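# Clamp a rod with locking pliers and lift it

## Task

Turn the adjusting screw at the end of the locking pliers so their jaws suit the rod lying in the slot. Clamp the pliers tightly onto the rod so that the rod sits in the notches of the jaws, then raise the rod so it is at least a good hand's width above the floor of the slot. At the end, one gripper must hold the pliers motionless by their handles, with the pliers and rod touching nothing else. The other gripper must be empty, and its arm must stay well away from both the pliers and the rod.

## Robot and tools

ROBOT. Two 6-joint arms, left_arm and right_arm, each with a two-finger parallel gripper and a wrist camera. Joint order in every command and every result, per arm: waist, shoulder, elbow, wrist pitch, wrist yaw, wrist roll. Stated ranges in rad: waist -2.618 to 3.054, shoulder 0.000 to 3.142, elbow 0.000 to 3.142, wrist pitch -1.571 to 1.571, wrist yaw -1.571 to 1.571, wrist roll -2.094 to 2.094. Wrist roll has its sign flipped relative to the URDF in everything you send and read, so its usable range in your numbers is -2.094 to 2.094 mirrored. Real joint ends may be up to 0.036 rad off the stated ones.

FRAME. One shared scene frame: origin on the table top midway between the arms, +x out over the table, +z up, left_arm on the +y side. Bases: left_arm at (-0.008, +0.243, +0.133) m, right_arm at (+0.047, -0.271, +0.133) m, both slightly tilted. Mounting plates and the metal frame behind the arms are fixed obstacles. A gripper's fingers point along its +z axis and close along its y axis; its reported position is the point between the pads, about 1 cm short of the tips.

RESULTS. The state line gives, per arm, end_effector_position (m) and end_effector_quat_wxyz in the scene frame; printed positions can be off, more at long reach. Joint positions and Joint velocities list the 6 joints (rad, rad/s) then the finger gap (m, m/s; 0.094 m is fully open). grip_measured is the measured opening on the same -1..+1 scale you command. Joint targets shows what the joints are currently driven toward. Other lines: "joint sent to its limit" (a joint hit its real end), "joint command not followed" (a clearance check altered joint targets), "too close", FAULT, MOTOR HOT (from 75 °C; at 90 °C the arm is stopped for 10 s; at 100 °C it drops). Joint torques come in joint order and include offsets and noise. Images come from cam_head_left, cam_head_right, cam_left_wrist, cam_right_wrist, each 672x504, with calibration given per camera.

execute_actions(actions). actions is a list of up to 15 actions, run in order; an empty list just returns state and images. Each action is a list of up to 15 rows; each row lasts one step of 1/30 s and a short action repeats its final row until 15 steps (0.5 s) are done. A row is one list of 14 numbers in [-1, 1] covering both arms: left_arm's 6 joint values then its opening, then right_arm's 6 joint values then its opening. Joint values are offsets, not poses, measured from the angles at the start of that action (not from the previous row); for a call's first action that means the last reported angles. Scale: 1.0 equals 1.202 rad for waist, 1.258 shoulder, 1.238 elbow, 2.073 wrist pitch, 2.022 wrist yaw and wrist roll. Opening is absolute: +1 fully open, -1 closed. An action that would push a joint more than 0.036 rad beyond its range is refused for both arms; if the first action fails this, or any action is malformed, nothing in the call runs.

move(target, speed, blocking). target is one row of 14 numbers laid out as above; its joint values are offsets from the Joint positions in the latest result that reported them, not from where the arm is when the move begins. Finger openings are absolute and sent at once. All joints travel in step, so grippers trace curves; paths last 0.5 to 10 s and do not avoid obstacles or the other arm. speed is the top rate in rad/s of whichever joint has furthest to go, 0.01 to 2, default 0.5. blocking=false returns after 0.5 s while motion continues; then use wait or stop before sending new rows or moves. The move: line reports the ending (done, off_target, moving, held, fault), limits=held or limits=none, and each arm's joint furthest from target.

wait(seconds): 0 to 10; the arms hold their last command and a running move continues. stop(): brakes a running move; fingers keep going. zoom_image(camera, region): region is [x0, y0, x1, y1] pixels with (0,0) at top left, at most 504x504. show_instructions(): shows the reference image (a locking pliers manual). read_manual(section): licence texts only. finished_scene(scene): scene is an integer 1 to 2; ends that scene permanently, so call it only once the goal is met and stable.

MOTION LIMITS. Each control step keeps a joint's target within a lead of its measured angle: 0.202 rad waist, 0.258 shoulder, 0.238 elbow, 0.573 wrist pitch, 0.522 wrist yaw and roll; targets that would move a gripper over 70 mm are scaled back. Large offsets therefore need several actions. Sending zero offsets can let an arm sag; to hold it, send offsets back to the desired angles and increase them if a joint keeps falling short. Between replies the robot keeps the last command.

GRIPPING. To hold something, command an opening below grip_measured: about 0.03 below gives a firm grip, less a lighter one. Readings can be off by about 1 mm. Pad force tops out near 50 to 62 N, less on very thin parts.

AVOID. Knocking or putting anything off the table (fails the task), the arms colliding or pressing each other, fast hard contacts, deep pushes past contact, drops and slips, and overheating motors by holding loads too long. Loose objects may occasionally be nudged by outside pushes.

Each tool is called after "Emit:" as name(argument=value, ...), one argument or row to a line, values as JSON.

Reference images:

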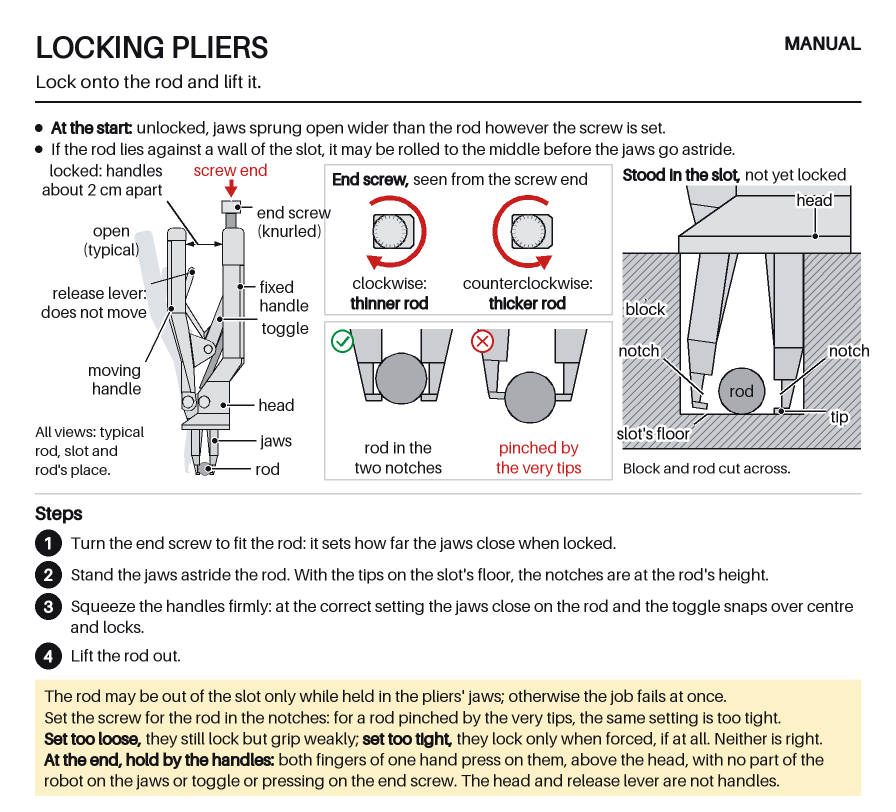

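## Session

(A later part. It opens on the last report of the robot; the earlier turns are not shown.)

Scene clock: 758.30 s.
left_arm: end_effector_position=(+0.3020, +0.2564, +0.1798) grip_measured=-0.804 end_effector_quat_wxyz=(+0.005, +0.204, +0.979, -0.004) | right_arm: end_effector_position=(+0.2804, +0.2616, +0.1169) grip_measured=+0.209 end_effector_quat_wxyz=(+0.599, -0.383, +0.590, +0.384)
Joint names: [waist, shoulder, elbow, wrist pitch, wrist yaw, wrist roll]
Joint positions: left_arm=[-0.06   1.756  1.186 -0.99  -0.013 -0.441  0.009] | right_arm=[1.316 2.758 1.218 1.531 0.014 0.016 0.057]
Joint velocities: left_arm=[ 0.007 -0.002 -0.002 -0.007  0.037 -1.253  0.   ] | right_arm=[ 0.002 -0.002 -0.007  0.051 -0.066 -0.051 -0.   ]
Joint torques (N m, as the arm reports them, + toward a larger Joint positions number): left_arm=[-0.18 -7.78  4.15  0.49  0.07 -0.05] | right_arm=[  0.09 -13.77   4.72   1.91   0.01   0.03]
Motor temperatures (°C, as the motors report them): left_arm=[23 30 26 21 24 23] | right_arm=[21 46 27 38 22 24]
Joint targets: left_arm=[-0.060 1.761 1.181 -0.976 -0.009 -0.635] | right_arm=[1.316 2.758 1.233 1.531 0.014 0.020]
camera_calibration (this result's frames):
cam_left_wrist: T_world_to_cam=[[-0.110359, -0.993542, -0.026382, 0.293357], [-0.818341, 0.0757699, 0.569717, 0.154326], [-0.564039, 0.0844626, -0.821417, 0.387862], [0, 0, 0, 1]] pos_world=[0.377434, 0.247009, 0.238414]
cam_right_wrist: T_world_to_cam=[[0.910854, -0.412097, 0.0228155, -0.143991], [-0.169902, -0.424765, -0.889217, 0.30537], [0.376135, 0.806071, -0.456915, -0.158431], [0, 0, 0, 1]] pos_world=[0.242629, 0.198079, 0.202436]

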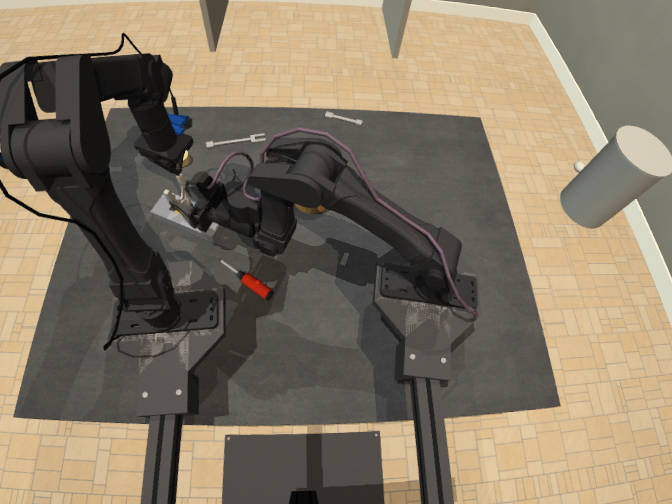

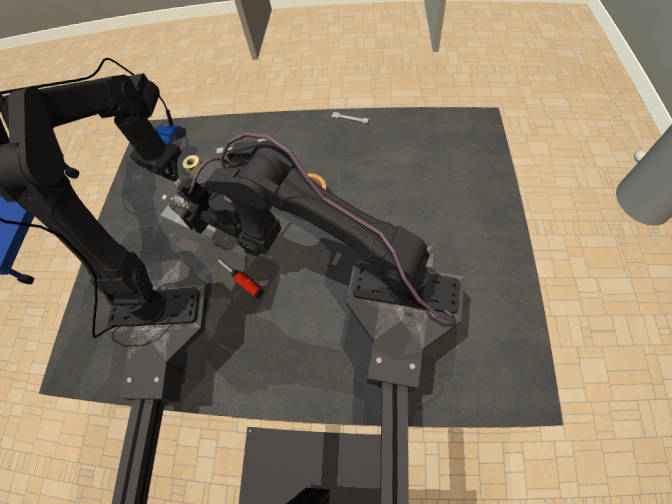

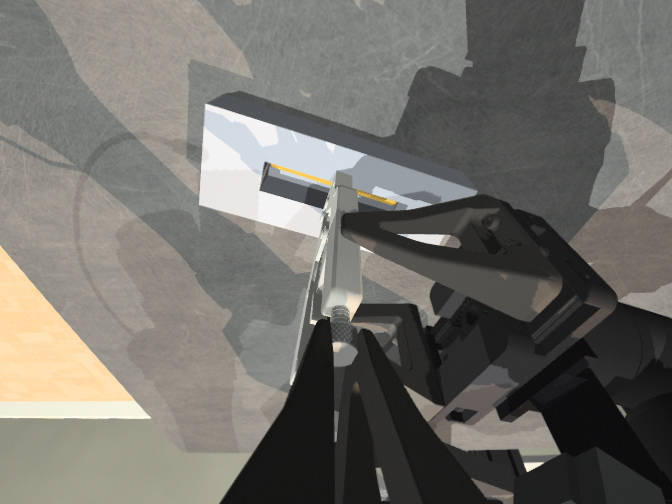

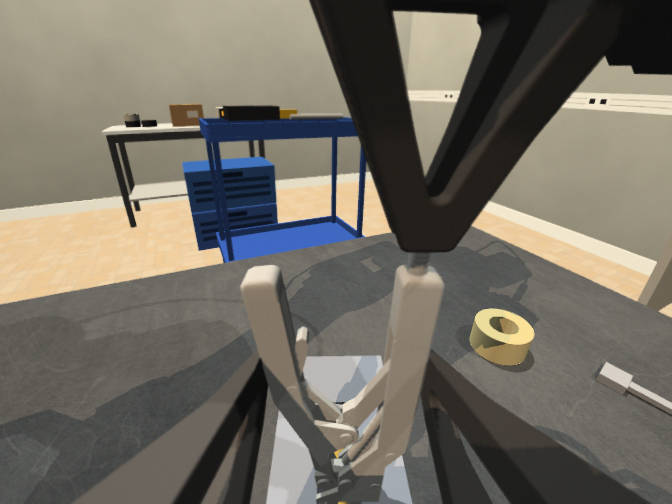

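Emit:
execute_actions(
  actions=[
    [[0,0.004,-0.004,0.005,0,-0.11,-0.815, 0,0,0.012,0,0,0.002,0.21],[0,0.004,-0.004,0.005,0,-0.135,-0.815, 0,0,0.012,0,0,0.002,0.21],[0,0.004,-0.004,0.005,0,-0.165,-0.815, 0,0,0.012,0,0,0.002,0.21],[0,0.004,-0.004,0.005,0,-0.195,-0.815, 0,0,0.012,0,0,0.002,0.21],[0,0.004,-0.004,0.005,0,-0.225,-0.815, 0,0,0.012,0,0,0.002,0.21],[0,0.004,-0.004,0.005,0,-0.255,-0.815, 0,0,0.012,0,0,0.002,0.21],[0,0.004,-0.004,0.005,0,-0.285,-0.815, 0,0,0.012,0,0,0.002,0.21],[0,0.004,-0.004,0.005,0,-0.315,-0.815, 0,0,0.012,0,0,0.002,0.21],[0,0.004,-0.004,0.005,0,-0.345,-0.815, 0,0,0.012,0,0,0.002,0.21],[0,0.004,-0.004,0.005,0,-0.375,-0.815, 0,0,0.012,0,0,0.002,0.21],[0,0.004,-0.004,0.005,0,-0.405,-0.815, 0,0,0.012,0,0,0.002,0.21],[0,0.004,-0.004,0.005,0,-0.435,-0.815, 0,0,0.012,0,0,0.002,0.21],[0,0.004,-0.004,0.005,0,-0.46,-0.815, 0,0,0.012,0,0,0.002,0.21],[0,0.004,-0.004,0.005,0,-0.483,-0.815, 0,0,0.012,0,0,0.002,0.21],[0,0.004,-0.004,0.005,0,-0.4985,-0.815, 0,0,0.012,0,0,0.002,0.21]],
  ],
)

Emit:
wait(
  seconds=0.6,
)

Scene clock: 769.53 s.
left_arm: end_effector_position=(+0.3023, +0.2564, +0.1798) grip_measured=-0.804 end_effector_quat_wxyz=(+0.006, +0.565, +0.825, -0.001) | right_arm: end_effector_position=(+0.2804, +0.2616, +0.1169) grip_measured=+0.209 end_effector_quat_wxyz=(+0.599, -0.383, +0.590, +0.384)
Joint names: [waist, shoulder, elbow, wrist pitch, wrist yaw, wrist roll]
Joint positions: left_arm=[-0.06   1.756  1.186 -0.989 -0.013 -1.232  0.009] | right_arm=[1.316 2.758 1.218 1.531 0.014 0.016 0.057]
Joint velocities: left_arm=[-0.012  0.012  0.007 -0.007 -0.051 -1.355 -0.001] | right_arm=[-0.002 -0.002 -0.007 -0.007  0.007 -0.022  0.   ]
Joint torques (N m, as the arm reports them, + toward a larger Joint positions number): left_arm=[-0.18 -7.76  4.15  0.45  0.04 -0.05] | right_arm=[  0.07 -13.78   4.72   1.89   0.     0.05]
Motor temperatures (°C, as the motors report them): left_arm=[23 30 26 21 24 23] | right_arm=[21 46 27 39 22 24]
Joint targets: left_arm=[-0.060 1.761 1.181 -0.980 -0.013 -1.449] | right_arm=[1.316 2.758 1.233 1.531 0.014 0.020]
camera_calibration (this result's frames):
cam_left_wrist: T_world_to_cam=[[-0.783341, -0.620554, -0.0359167, 0.402931], [-0.527613, 0.633245, 0.566238, -0.0756195], [-0.328637, 0.462507, -0.823459, 0.220313], [0, 0, 0, 1]] pos_world=[0.348137, 0.19603, 0.238709]
cam_right_wrist: T_world_to_cam=[[0.910854, -0.412097, 0.0228155, -0.143991], [-0.169902, -0.424765, -0.889217, 0.30537], [0.376135, 0.806071, -0.456915, -0.158431], [0, 0, 0, 1]] pos_world=[0.242629, 0.198079, 0.202436]

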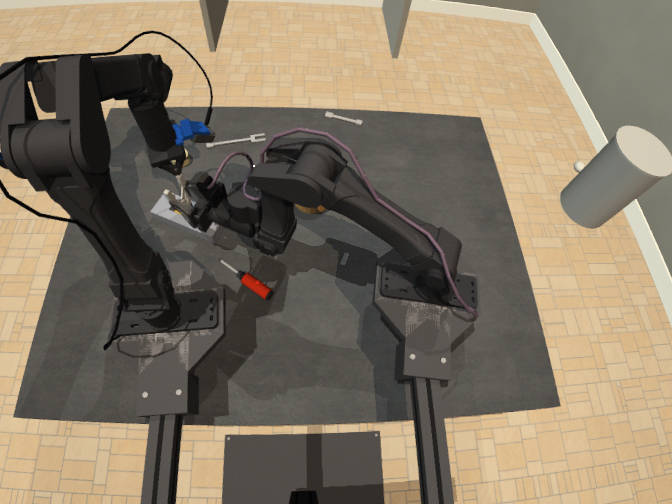

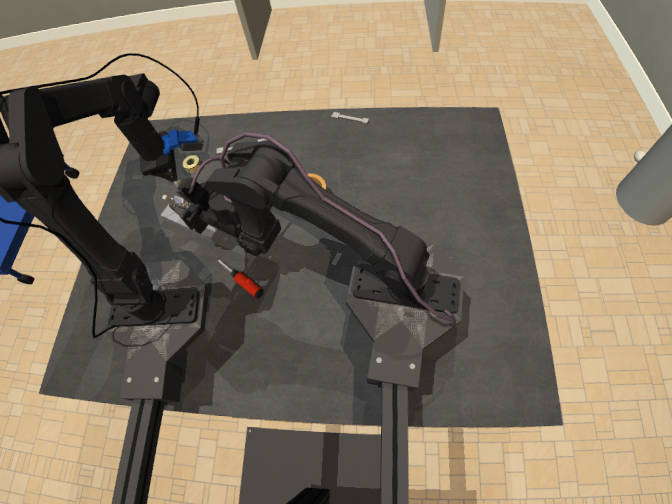

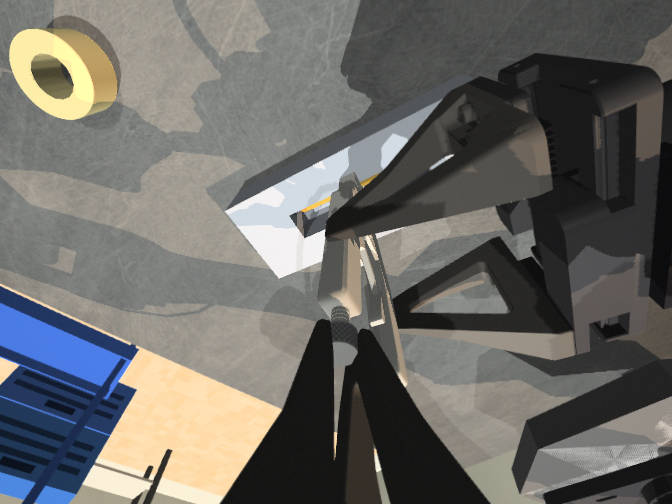

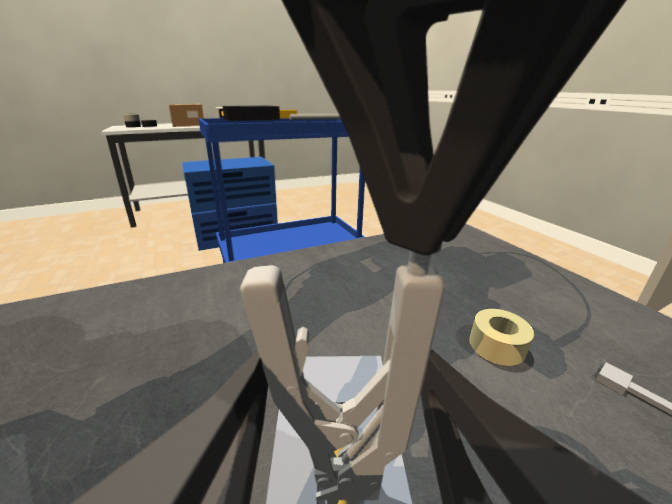

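Scene clock: 770.13 s.
left_arm: end_effector_position=(+0.3024, +0.2564, +0.1798) grip_measured=-0.804 end_effector_quat_wxyz=(+0.006, +0.646, +0.763, -0.001) | right_arm: end_effector_position=(+0.2804, +0.2616, +0.1169) grip_measured=+0.209 end_effector_quat_wxyz=(+0.599, -0.383, +0.590, +0.384)
Joint names: [waist, shoulder, elbow, wrist pitch, wrist yaw, wrist roll]
Joint positions: left_arm=[-0.06   1.756  1.186 -0.988 -0.013 -1.435  0.009] | right_arm=[1.316 2.758 1.218 1.531 0.014 0.017 0.057]
Joint velocities: left_arm=[-0.002  0.007 -0.012 -0.066 -0.081 -0.051  0.   ] | right_arm=[ 0.002  0.002 -0.012 -0.066 -0.022  0.066  0.   ]
Joint torques (N m, as the arm reports them, + toward a larger Joint positions number): left_arm=[-0.18 -7.76  4.14  0.43  0.03 -0.07] | right_arm=[  0.08 -13.76   4.72   1.89   0.     0.02]
Motor temperatures (°C, as the motors report them): left_arm=[23 30 26 21 24 23] | right_arm=[21 46 27 39 22 24]
Joint targets: left_arm=[-0.060 1.761 1.181 -0.980 -0.013 -1.449] | right_arm=[1.316 2.758 1.233 1.531 0.014 0.020]
wait: 0.60 s; no rest
camera_calibration (this result's frames):
cam_left_wrist: T_world_to_cam=[[-0.892238, -0.449895, -0.0387922, 0.392703], [-0.390536, 0.725674, 0.566462, -0.140758], [-0.226698, 0.520569, -0.823175, 0.174582], [0, 0, 0, 1]] pos_world=[0.334991, 0.187938, 0.238679]
cam_right_wrist: T_world_to_cam=[[0.910835, -0.412097, 0.0235782, -0.144074], [-0.169288, -0.425043, -0.889202, 0.305268], [0.376459, 0.805924, -0.456907, -0.158484], [0, 0, 0, 1]] pos_world=[0.242569, 0.198106, 0.202429]

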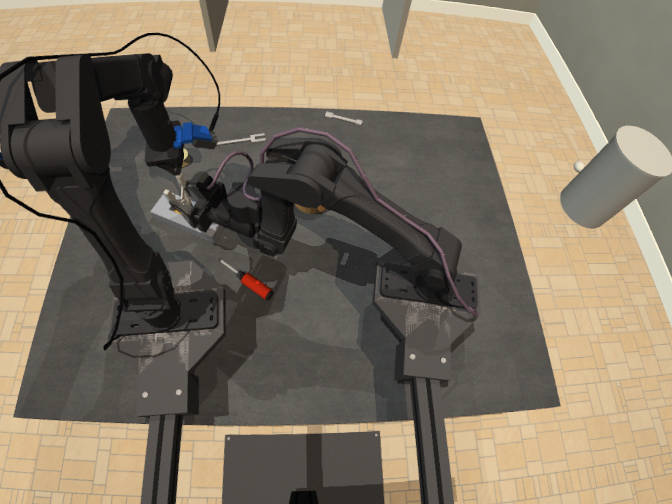

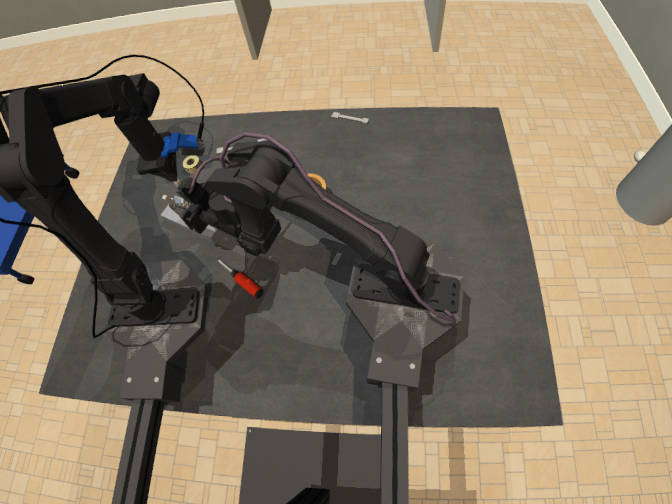

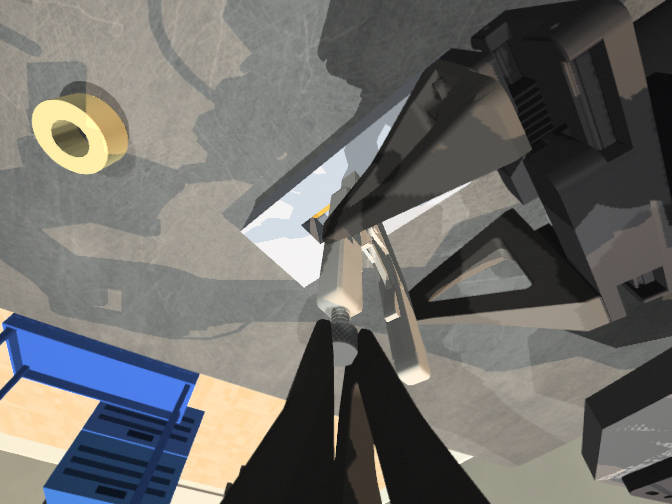

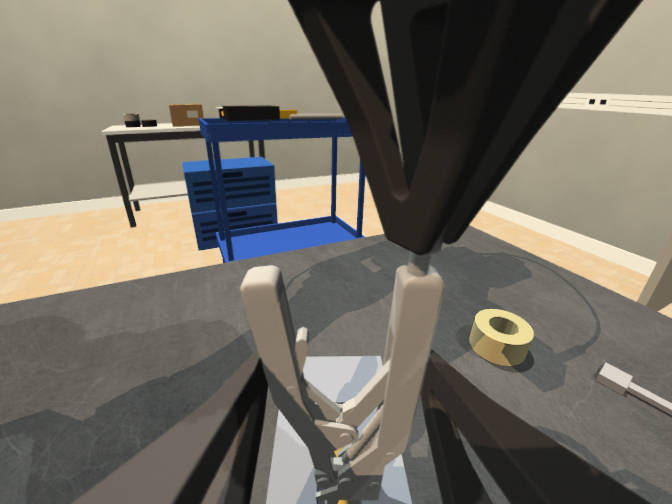

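Emit:
execute_actions(
  actions=[
    [[0,0.004,-0.004,0.004,0,0,-0.6, -0.002,0,0.012,-0.002,0.003,0,0.205],[0,0.004,-0.004,0.004,0,0,-0.5, -0.003,0,0.012,-0.002,0.003,0,0.2],[0,0.004,-0.004,0.004,0,0,-0.5, -0.004,0,0.012,-0.002,0.003,0,0.195],[0,0.004,-0.004,0.004,0,0.01,-0.5, -0.005,0,0.012,-0.002,0.003,0,0.19],[0,0.004,-0.004,0.004,0,0.03,-0.5, -0.006,0,0.012,-0.002,0.003,0,0.185],[0,0.004,-0.004,0.004,0,0.06,-0.5, -0.007,0,0.012,-0.002,0.003,0,0.18],[0,0.004,-0.004,0.004,0,0.1,-0.5, -0.007,0,0.012,-0.002,0.003,0,0.175],[0,0.004,-0.004,0.004,0,0.14,-0.5, -0.008,0,0.012,-0.002,0.003,0,0.17],[0,0.004,-0.004,0.004,0,0.18,-0.5, -0.008,0,0.012,-0.002,0.003,0,0.165],[0,0.004,-0.004,0.004,0,0.22,-0.5, -0.008,0,0.012,-0.002,0.003,0,0.16],[0,0.004,-0.004,0.004,0,0.26,-0.5, -0.008,0,0.012,-0.002,0.003,0,0.16],[0,0.004,-0.004,0.004,0,0.3,-0.5, -0.008,0,0.012,-0.002,0.003,0,0.16],[0,0.004,-0.004,0.004,0,0.34,-0.5, -0.008,0,0.012,-0.002,0.003,0,0.16],[0,0.004,-0.004,0.004,0,0.38,-0.5, -0.008,0,0.012,-0.002,0.003,0,0.16],[0,0.004,-0.004,0.004,0,0.42,-0.5, -0.008,0,0.012,-0.002,0.003,0,0.16]],
  ],
)

Scene clock: 786.10 s.
left_arm: end_effector_position=(+0.3024, +0.2564, +0.1798) grip_measured=-0.502 end_effector_quat_wxyz=(+0.006, +0.421, +0.907, -0.002) | right_arm: end_effector_position=(+0.2805, +0.2616, +0.1168) grip_measured=+0.165 end_effector_quat_wxyz=(+0.599, -0.383, +0.590, +0.383)
Joint names: [waist, shoulder, elbow, wrist pitch, wrist yaw, wrist roll]
Joint positions: left_arm=[-0.06   1.756  1.186 -0.988 -0.013 -0.9    0.023] | right_arm=[1.316 2.758 1.218 1.531 0.015 0.017 0.055]
Joint velocities: left_arm=[ 0.002 -0.017 -0.007  0.022 -0.007  2.103  0.   ] | right_arm=[-0.017 -0.002 -0.007 -0.022 -0.022  0.007 -0.   ]
Joint torques (N m, as the arm reports them, + toward a larger Joint positions number): left_arm=[-0.17 -7.76  4.11  0.44  0.07  0.03] | right_arm=[ -0.77 -13.82   4.71   1.84   0.07   0.  ]
Motor temperatures (°C, as the motors report them): left_arm=[23 30 26 21 24 23] | right_arm=[21 46 27 39 22 24]
Joint targets: left_arm=[-0.060 1.761 1.181 -0.980 -0.013 -0.585] | right_arm=[1.306 2.758 1.233 1.527 0.020 0.017]
camera_calibration (this result's frames):
cam_left_wrist: T_world_to_cam=[[-0.538811, -0.841821, -0.0319386, 0.385073], [-0.703773, 0.428967, 0.566296, 0.0300568], [-0.463019, 0.327604, -0.823583, 0.295586], [0, 0, 0, 1]] pos_world=[0.365497, 0.214434, 0.238717]
cam_right_wrist: T_world_to_cam=[[0.910526, -0.41278, 0.0235753, -0.143941], [-0.169756, -0.425229, -0.889024, 0.305339], [0.376996, 0.805477, -0.457254, -0.158524], [0, 0, 0, 1]] pos_world=[0.242658, 0.19811, 0.202362]

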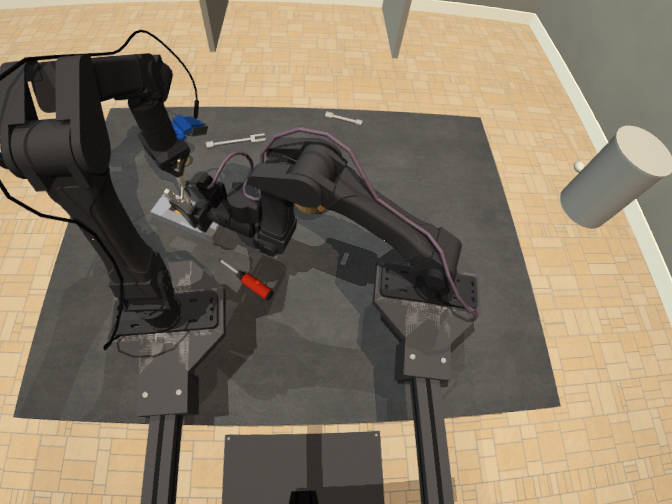

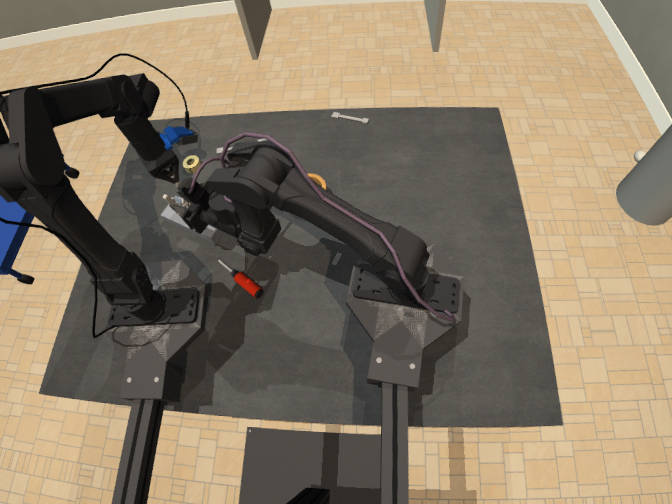

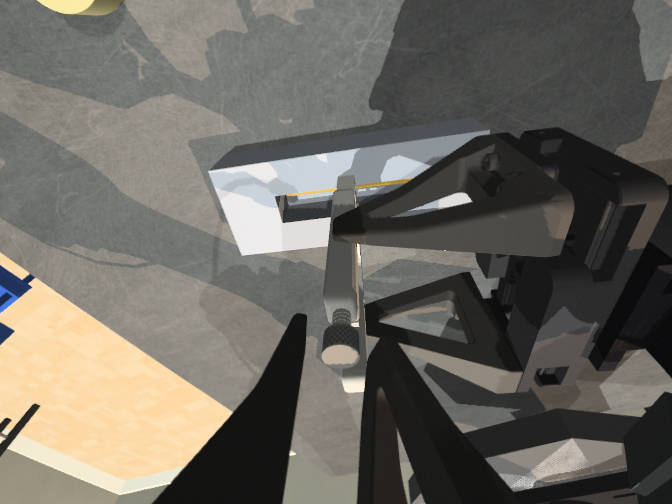

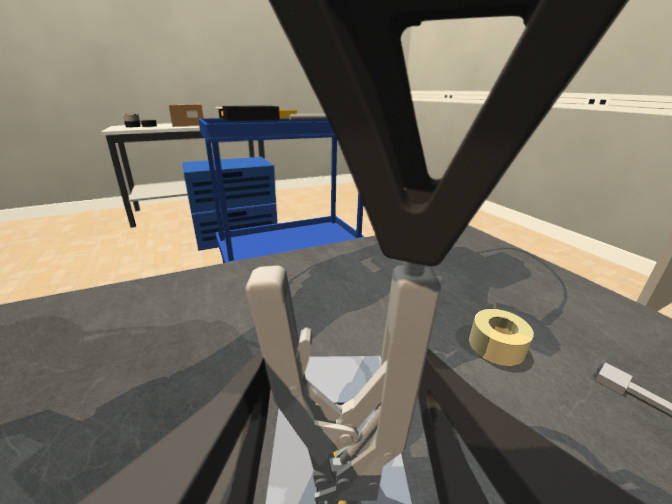

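Emit:
execute_actions(
  actions=[
    [[0,0.004,-0.004,0.004,0,0.156,-0.5, -0.009,0,0.012,-0.002,0.003,0,0.155],[0,0.004,-0.004,0.004,0,0.156,-0.5, -0.009,0,0.012,-0.002,0.003,0,0.15],[0,0.004,-0.004,0.004,0,0.156,-0.5, -0.010,0,0.012,-0.002,0.003,0,0.145],[0,0.004,-0.004,0.004,0,0.156,-0.5, -0.010,0,0.012,-0.002,0.003,0,0.14],[0,0.004,-0.004,0.004,0,0.156,-0.5, -0.011,0,0.012,-0.002,0.003,0,0.135],[0,0.004,-0.004,0.004,0,0.156,-0.5, -0.011,0,0.012,-0.002,0.003,0,0.13]],
  ],
)

Scene clock: 790.97 s.
left_arm: end_effector_position=(+0.3024, +0.2564, +0.1798) grip_measured=-0.502 end_effector_quat_wxyz=(+0.006, +0.276, +0.961, -0.003) | right_arm: end_effector_position=(+0.2805, +0.2616, +0.1168) grip_measured=+0.139 end_effector_quat_wxyz=(+0.599, -0.383, +0.590, +0.383)
Joint names: [waist, shoulder, elbow, wrist pitch, wrist yaw, wrist roll]
Joint positions: left_arm=[-0.06   1.756  1.186 -0.988 -0.013 -0.59   0.023] | right_arm=[1.316 2.758 1.218 1.531 0.015 0.017 0.054]
Joint velocities: left_arm=[-0.007 -0.012 -0.007  0.037  0.007 -0.051 -0.   ] | right_arm=[-0.022  0.002 -0.007  0.007 -0.037  0.066 -0.001]
Joint torques (N m, as the arm reports them, + toward a larger Joint positions number): left_arm=[-0.18 -7.75  4.14  0.43  0.02  0.07] | right_arm=[ -1.05 -13.81   4.68   1.84   0.08   0.  ]
Motor temperatures (°C, as the motors report them): left_arm=[23 30 26 21 24 23] | right_arm=[21 46 27 39 22 24]
Joint targets: left_arm=[-0.060 1.761 1.181 -0.980 -0.013 -0.585] | right_arm=[1.302 2.758 1.233 1.526 0.021 0.017]
camera_calibration (this result's frames):
cam_left_wrist: T_world_to_cam=[[-0.256284, -0.96619, -0.0281931, 0.33085], [-0.799771, 0.19558, 0.567552, 0.118692], [-0.542849, 0.168002, -0.822855, 0.360511], [0, 0, 0, 1]] pos_world=[0.375421, 0.235884, 0.238612]
cam_right_wrist: T_world_to_cam=[[0.910526, -0.41278, 0.0235753, -0.143941], [-0.169756, -0.425229, -0.889024, 0.305339], [0.376996, 0.805477, -0.457254, -0.158524], [0, 0, 0, 1]] pos_world=[0.242658, 0.19811, 0.202362]

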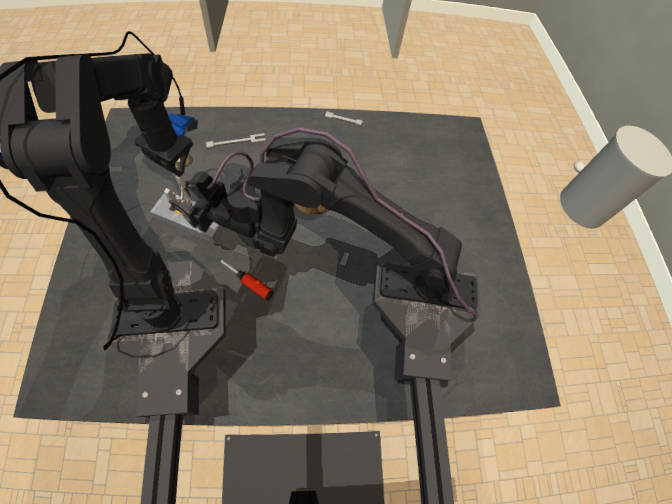

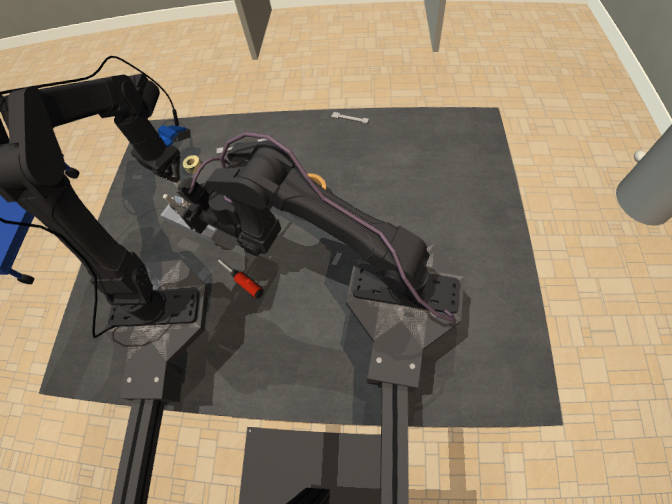

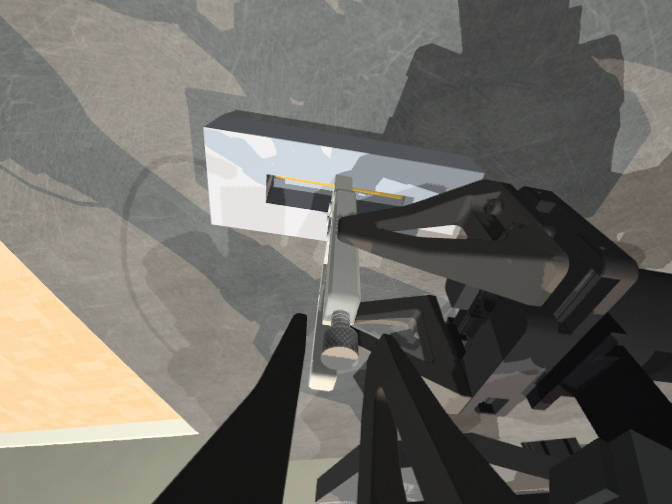

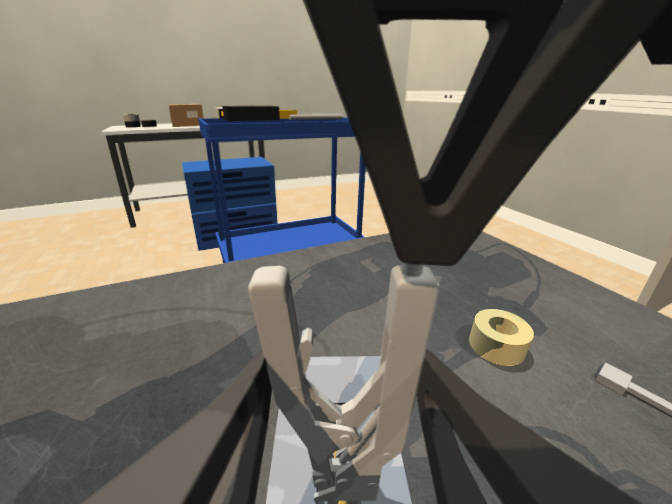

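Emit:
execute_actions(
  actions=[
    [[0,0.004,-0.004,0.004,0,0,-0.5, -0.012,0,0.012,-0.002,0.003,0,0.125],[0,0.004,-0.004,0.004,0,0,-0.5, -0.012,0,0.012,-0.002,0.003,0,0.12],[0,0.004,-0.004,0.004,0,0,-0.5, -0.013,0,0.012,-0.002,0.003,0,0.115],[0,0.004,-0.004,0.004,0,0,-0.5, -0.013,0,0.012,-0.002,0.003,0,0.11],[0,0.004,-0.004,0.004,0,0,-0.5, -0.014,0,0.012,-0.002,0.003,0,0.105],[0,0.004,-0.004,0.004,0,0,-0.5, -0.014,0,0.012,-0.002,0.003,0,0.10]],
  ],
)

Scene clock: 797.97 s.
left_arm: end_effector_position=(+0.3024, +0.2564, +0.1798) grip_measured=-0.502 end_effector_quat_wxyz=(+0.006, +0.276, +0.961, -0.003) | right_arm: end_effector_position=(+0.2813, +0.2612, +0.1168) grip_measured=+0.112 end_effector_quat_wxyz=(+0.599, -0.382, +0.590, +0.383)
Joint names: [waist, shoulder, elbow, wrist pitch, wrist yaw, wrist roll]
Joint positions: left_arm=[-0.06   1.756  1.186 -0.988 -0.013 -0.59   0.023] | right_arm=[1.314 2.758 1.218 1.531 0.015 0.017 0.052]
Joint velocities: left_arm=[ 0.012 -0.002 -0.002 -0.037 -0.007  0.066 -0.   ] | right_arm=[-0.012 -0.002 -0.007  0.081 -0.037  0.007  0.   ]
Joint torques (N m, as the arm reports them, + toward a larger Joint positions number): left_arm=[-0.18 -7.75  4.15  0.43  0.02  0.02] | right_arm=[ -1.22 -13.8    4.71   1.87   0.07   0.  ]
Motor temperatures (°C, as the motors report them): left_arm=[23 30 26 21 24 23] | right_arm=[21 46 27 39 22 24]
Joint targets: left_arm=[-0.060 1.761 1.181 -0.980 -0.013 -0.590] | right_arm=[1.299 2.758 1.233 1.526 0.021 0.017]
camera_calibration (this result's frames):
cam_left_wrist: T_world_to_cam=[[-0.256284, -0.96619, -0.0281931, 0.33085], [-0.799771, 0.19558, 0.567552, 0.118692], [-0.542849, 0.168002, -0.822855, 0.360511], [0, 0, 0, 1]] pos_world=[0.375421, 0.235884, 0.238612]
cam_right_wrist: T_world_to_cam=[[0.909896, -0.414168, 0.0235447, -0.144284], [-0.170435, -0.424971, -0.889017, 0.30544], [0.378209, 0.8049, -0.457268, -0.158735], [0, 0, 0, 1]] pos_world=[0.243376, 0.197811, 0.202354]

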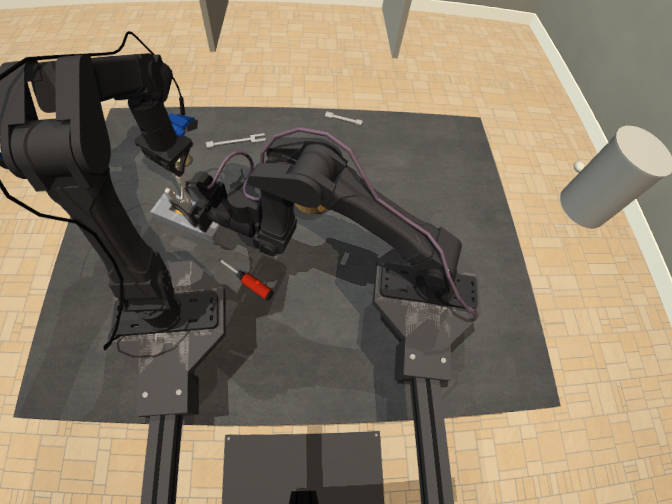

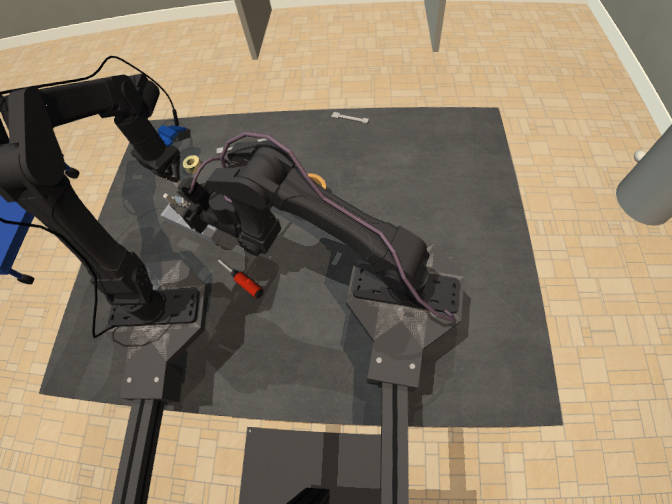

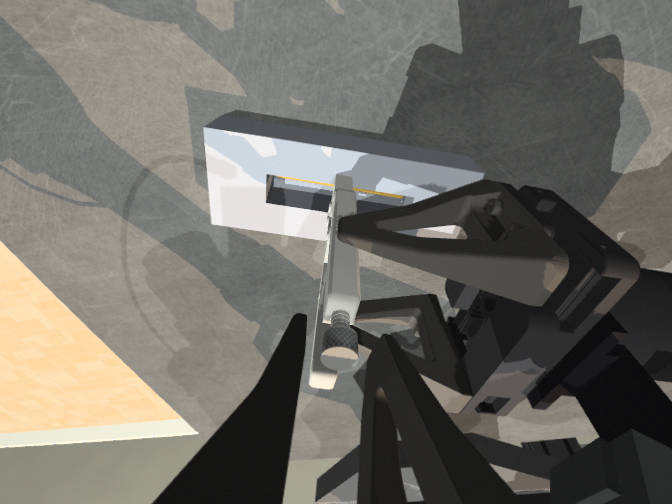

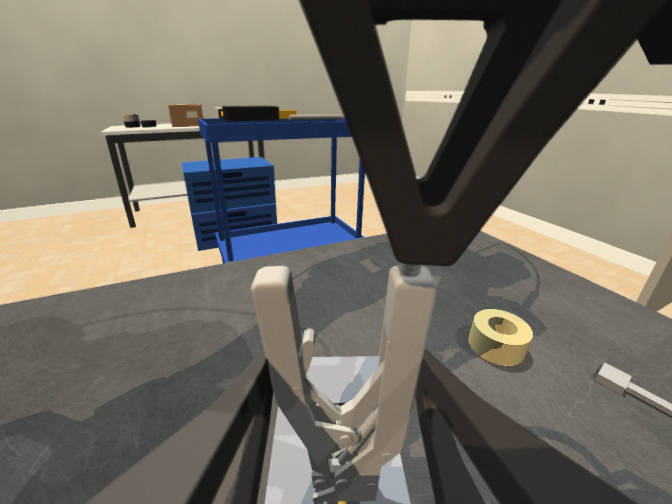

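Emit:
execute_actions(
  actions=[
    [[0,0.004,-0.004,0.0,0,0,-0.6, -0.011,0,0.012,-0.002,0.003,0,0.10],[0,0.004,-0.004,0,0,0,-0.68, -0.011,0,0.012,-0.002,0.003,0,0.10],[0,0.004,-0.004,0,0,0,-0.73, -0.011,0,0.012,-0.002,0.003,0,0.10],[0,0.004,-0.004,0,0,0,-0.76, -0.011,0,0.012,-0.002,0.003,0,0.10],[0,0.004,-0.004,0,0,0,-0.78, -0.011,0,0.012,-0.002,0.003,0,0.10],[0,0.004,-0.004,0,0,0,-0.80, -0.011,0,0.012,-0.002,0.003,0,0.10],[0,0.004,-0.004,0,0,0,-0.82, -0.011,0,0.012,-0.002,0.003,0,0.10],[0,0.004,-0.004,0,0,0,-0.84, -0.011,0,0.012,-0.002,0.003,0,0.10],[0,0.004,-0.004,0,0,0,-0.86, -0.011,0,0.012,-0.002,0.003,0,0.10]],
  ],
)

Emit:
execute_actions(
  actions=[
    [[0,0.004,-0.004,0,0,0,-0.88, -0.011,0,0.012,-0.002,0.003,0,0.10],[0,0.004,-0.004,0,0,0,-0.90, -0.011,0,0.012,-0.002,0.003,0,0.10],[0,0.004,-0.004,0,0,0,-0.92, -0.011,0,0.012,-0.002,0.003,0,0.10],[0,0.004,-0.004,0,0,0,-0.94, -0.011,0,0.012,-0.002,0.003,0,0.10]],
  ],
)

Scene clock: 820.97 s.
left_arm: end_effector_position=(+0.3022, +0.2560, +0.1798) grip_measured=-0.832 end_effector_quat_wxyz=(+0.006, +0.276, +0.961, -0.004) | right_arm: end_effector_position=(+0.2813, +0.2612, +0.1168) grip_measured=+0.111 end_effector_quat_wxyz=(+0.599, -0.383, +0.590, +0.383)
Joint names: [waist, shoulder, elbow, wrist pitch, wrist yaw, wrist roll]
Joint positions: left_arm=[-0.06   1.756  1.186 -0.989 -0.011 -0.59   0.008] | right_arm=[1.314 2.758 1.218 1.531 0.014 0.017 0.052]
Joint velocities: left_arm=[-0.022 -0.007 -0.002  0.066  0.007  0.007  0.001] | right_arm=[-0.007  0.002 -0.012 -0.037 -0.037 -0.051 -0.   ]
Joint torques (N m, as the arm reports them, + toward a larger Joint positions number): left_arm=[-0.18 -7.75  4.15  0.35  0.01  0.03] | right_arm=[ -1.04 -13.76   4.68   1.85   0.08  -0.01]
Motor temperatures (°C, as the motors report them): left_arm=[23 30 26 21 24 23] | right_arm=[21 47 27 39 22 24]
Joint targets: left_arm=[-0.060 1.761 1.181 -0.988 -0.013 -0.590] | right_arm=[1.301 2.758 1.233 1.526 0.020 0.017]
camera_calibration (this result's frames):
cam_left_wrist: T_world_to_cam=[[-0.256335, -0.966234, -0.0261482, 0.33013], [-0.799365, 0.196702, 0.567736, 0.118172], [-0.543423, 0.166433, -0.822795, 0.361038], [0, 0, 0, 1]] pos_world=[0.375283, 0.235649, 0.238602]
cam_right_wrist: T_world_to_cam=[[0.910053, -0.413821, 0.0235488, -0.144351], [-0.170268, -0.425034, -0.889019, 0.305412], [0.377904, 0.805045, -0.457265, -0.158687], [0, 0, 0, 1]] pos_world=[0.243337, 0.197825, 0.202354]

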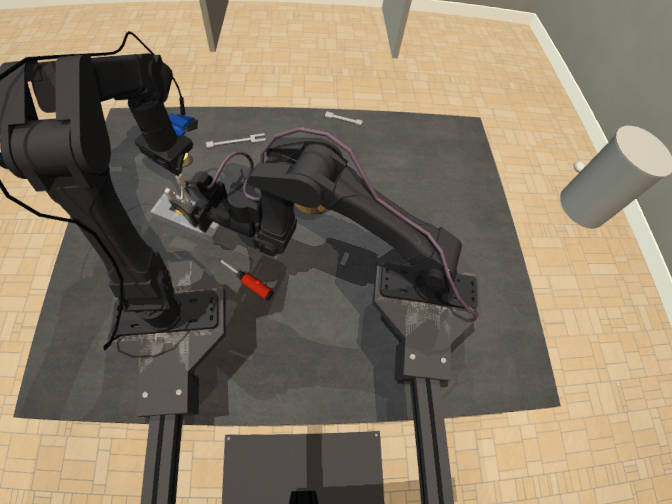

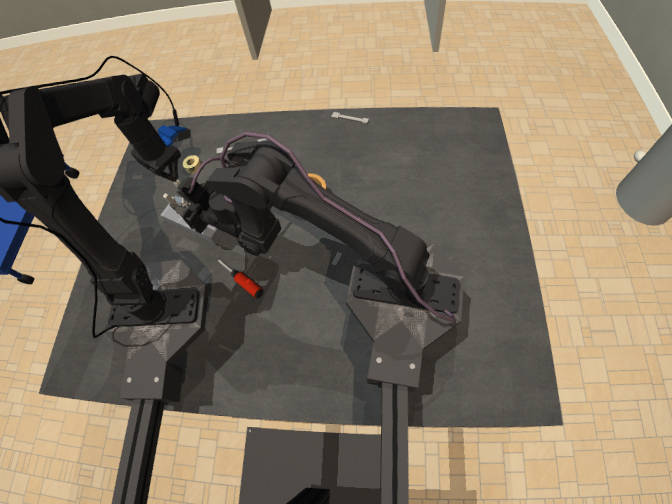

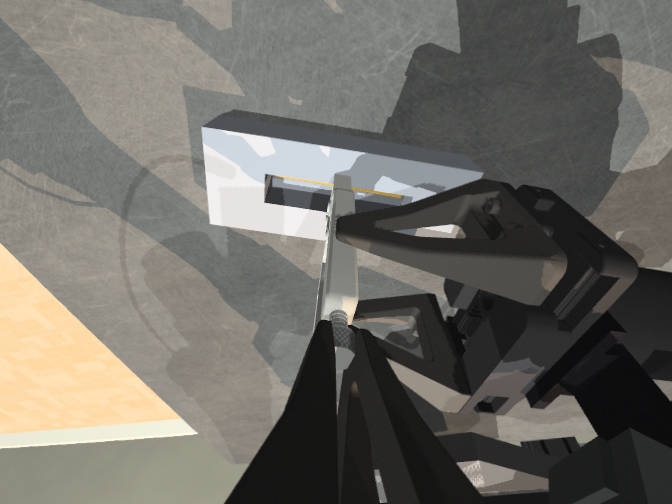

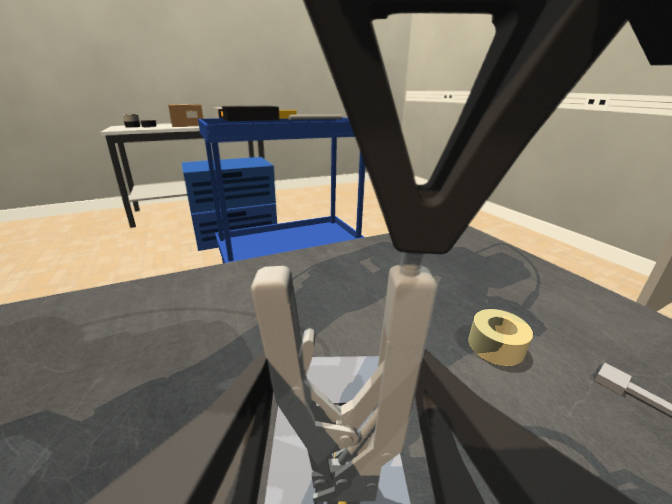

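Scene clock: 821.47 s.
left_arm: end_effector_position=(+0.3022, +0.2560, +0.1798) grip_measured=-0.832 end_effector_quat_wxyz=(+0.006, +0.276, +0.961, -0.004) | right_arm: end_effector_position=(+0.2813, +0.2612, +0.1168) grip_measured=+0.111 end_effector_quat_wxyz=(+0.599, -0.383, +0.590, +0.383)
Joint names: [waist, shoulder, elbow, wrist pitch, wrist yaw, wrist roll]
Joint positions: left_arm=[-0.06   1.756  1.186 -0.989 -0.011 -0.59   0.008] | right_arm=[1.314 2.758 1.218 1.531 0.014 0.017 0.052]
Joint velocities: left_arm=[-0.002 -0.032 -0.002 -0.007 -0.037  0.051  0.   ] | right_arm=[-0.002  0.007 -0.007  0.007 -0.037 -0.007 -0.001]
Joint torques (N m, as the arm reports them, + toward a larger Joint positions number): left_arm=[-0.18 -7.75  4.14  0.34  0.02  0.03] | right_arm=[ -1.03 -13.86   4.7    1.86   0.08  -0.01]
Motor temperatures (°C, as the motors report them): left_arm=[23 30 26 21 24 23] | right_arm=[21 47 27 39 22 24]
Joint targets: left_arm=[-0.060 1.761 1.181 -0.989 -0.011 -0.590] | right_arm=[1.301 2.758 1.233 1.526 0.020 0.017]
camera_calibration (this result's frames):
cam_left_wrist: T_world_to_cam=[[-0.256335, -0.966234, -0.0261482, 0.33013], [-0.799365, 0.196702, 0.567736, 0.118172], [-0.543423, 0.166433, -0.822795, 0.361038], [0, 0, 0, 1]] pos_world=[0.375283, 0.235649, 0.238602]
cam_right_wrist: T_world_to_cam=[[0.910053, -0.413821, 0.0235488, -0.144351], [-0.170268, -0.425034, -0.889019, 0.305412], [0.377904, 0.805045, -0.457265, -0.158687], [0, 0, 0, 1]] pos_world=[0.243337, 0.197825, 0.202354]

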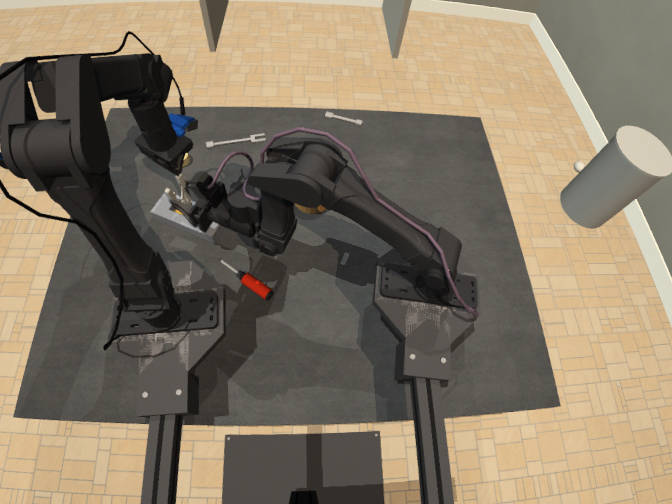

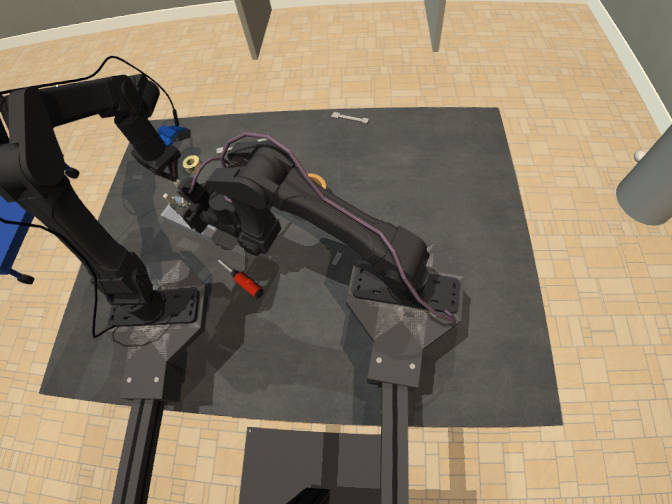

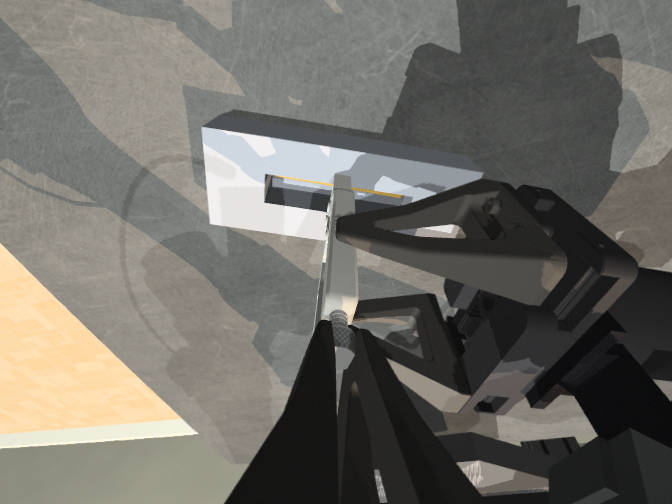

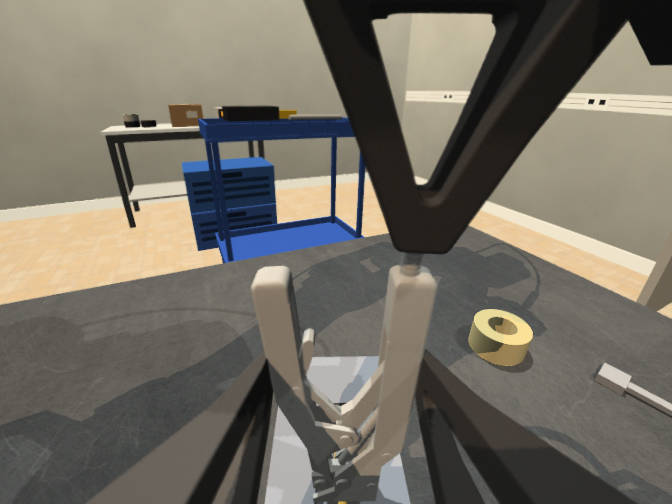

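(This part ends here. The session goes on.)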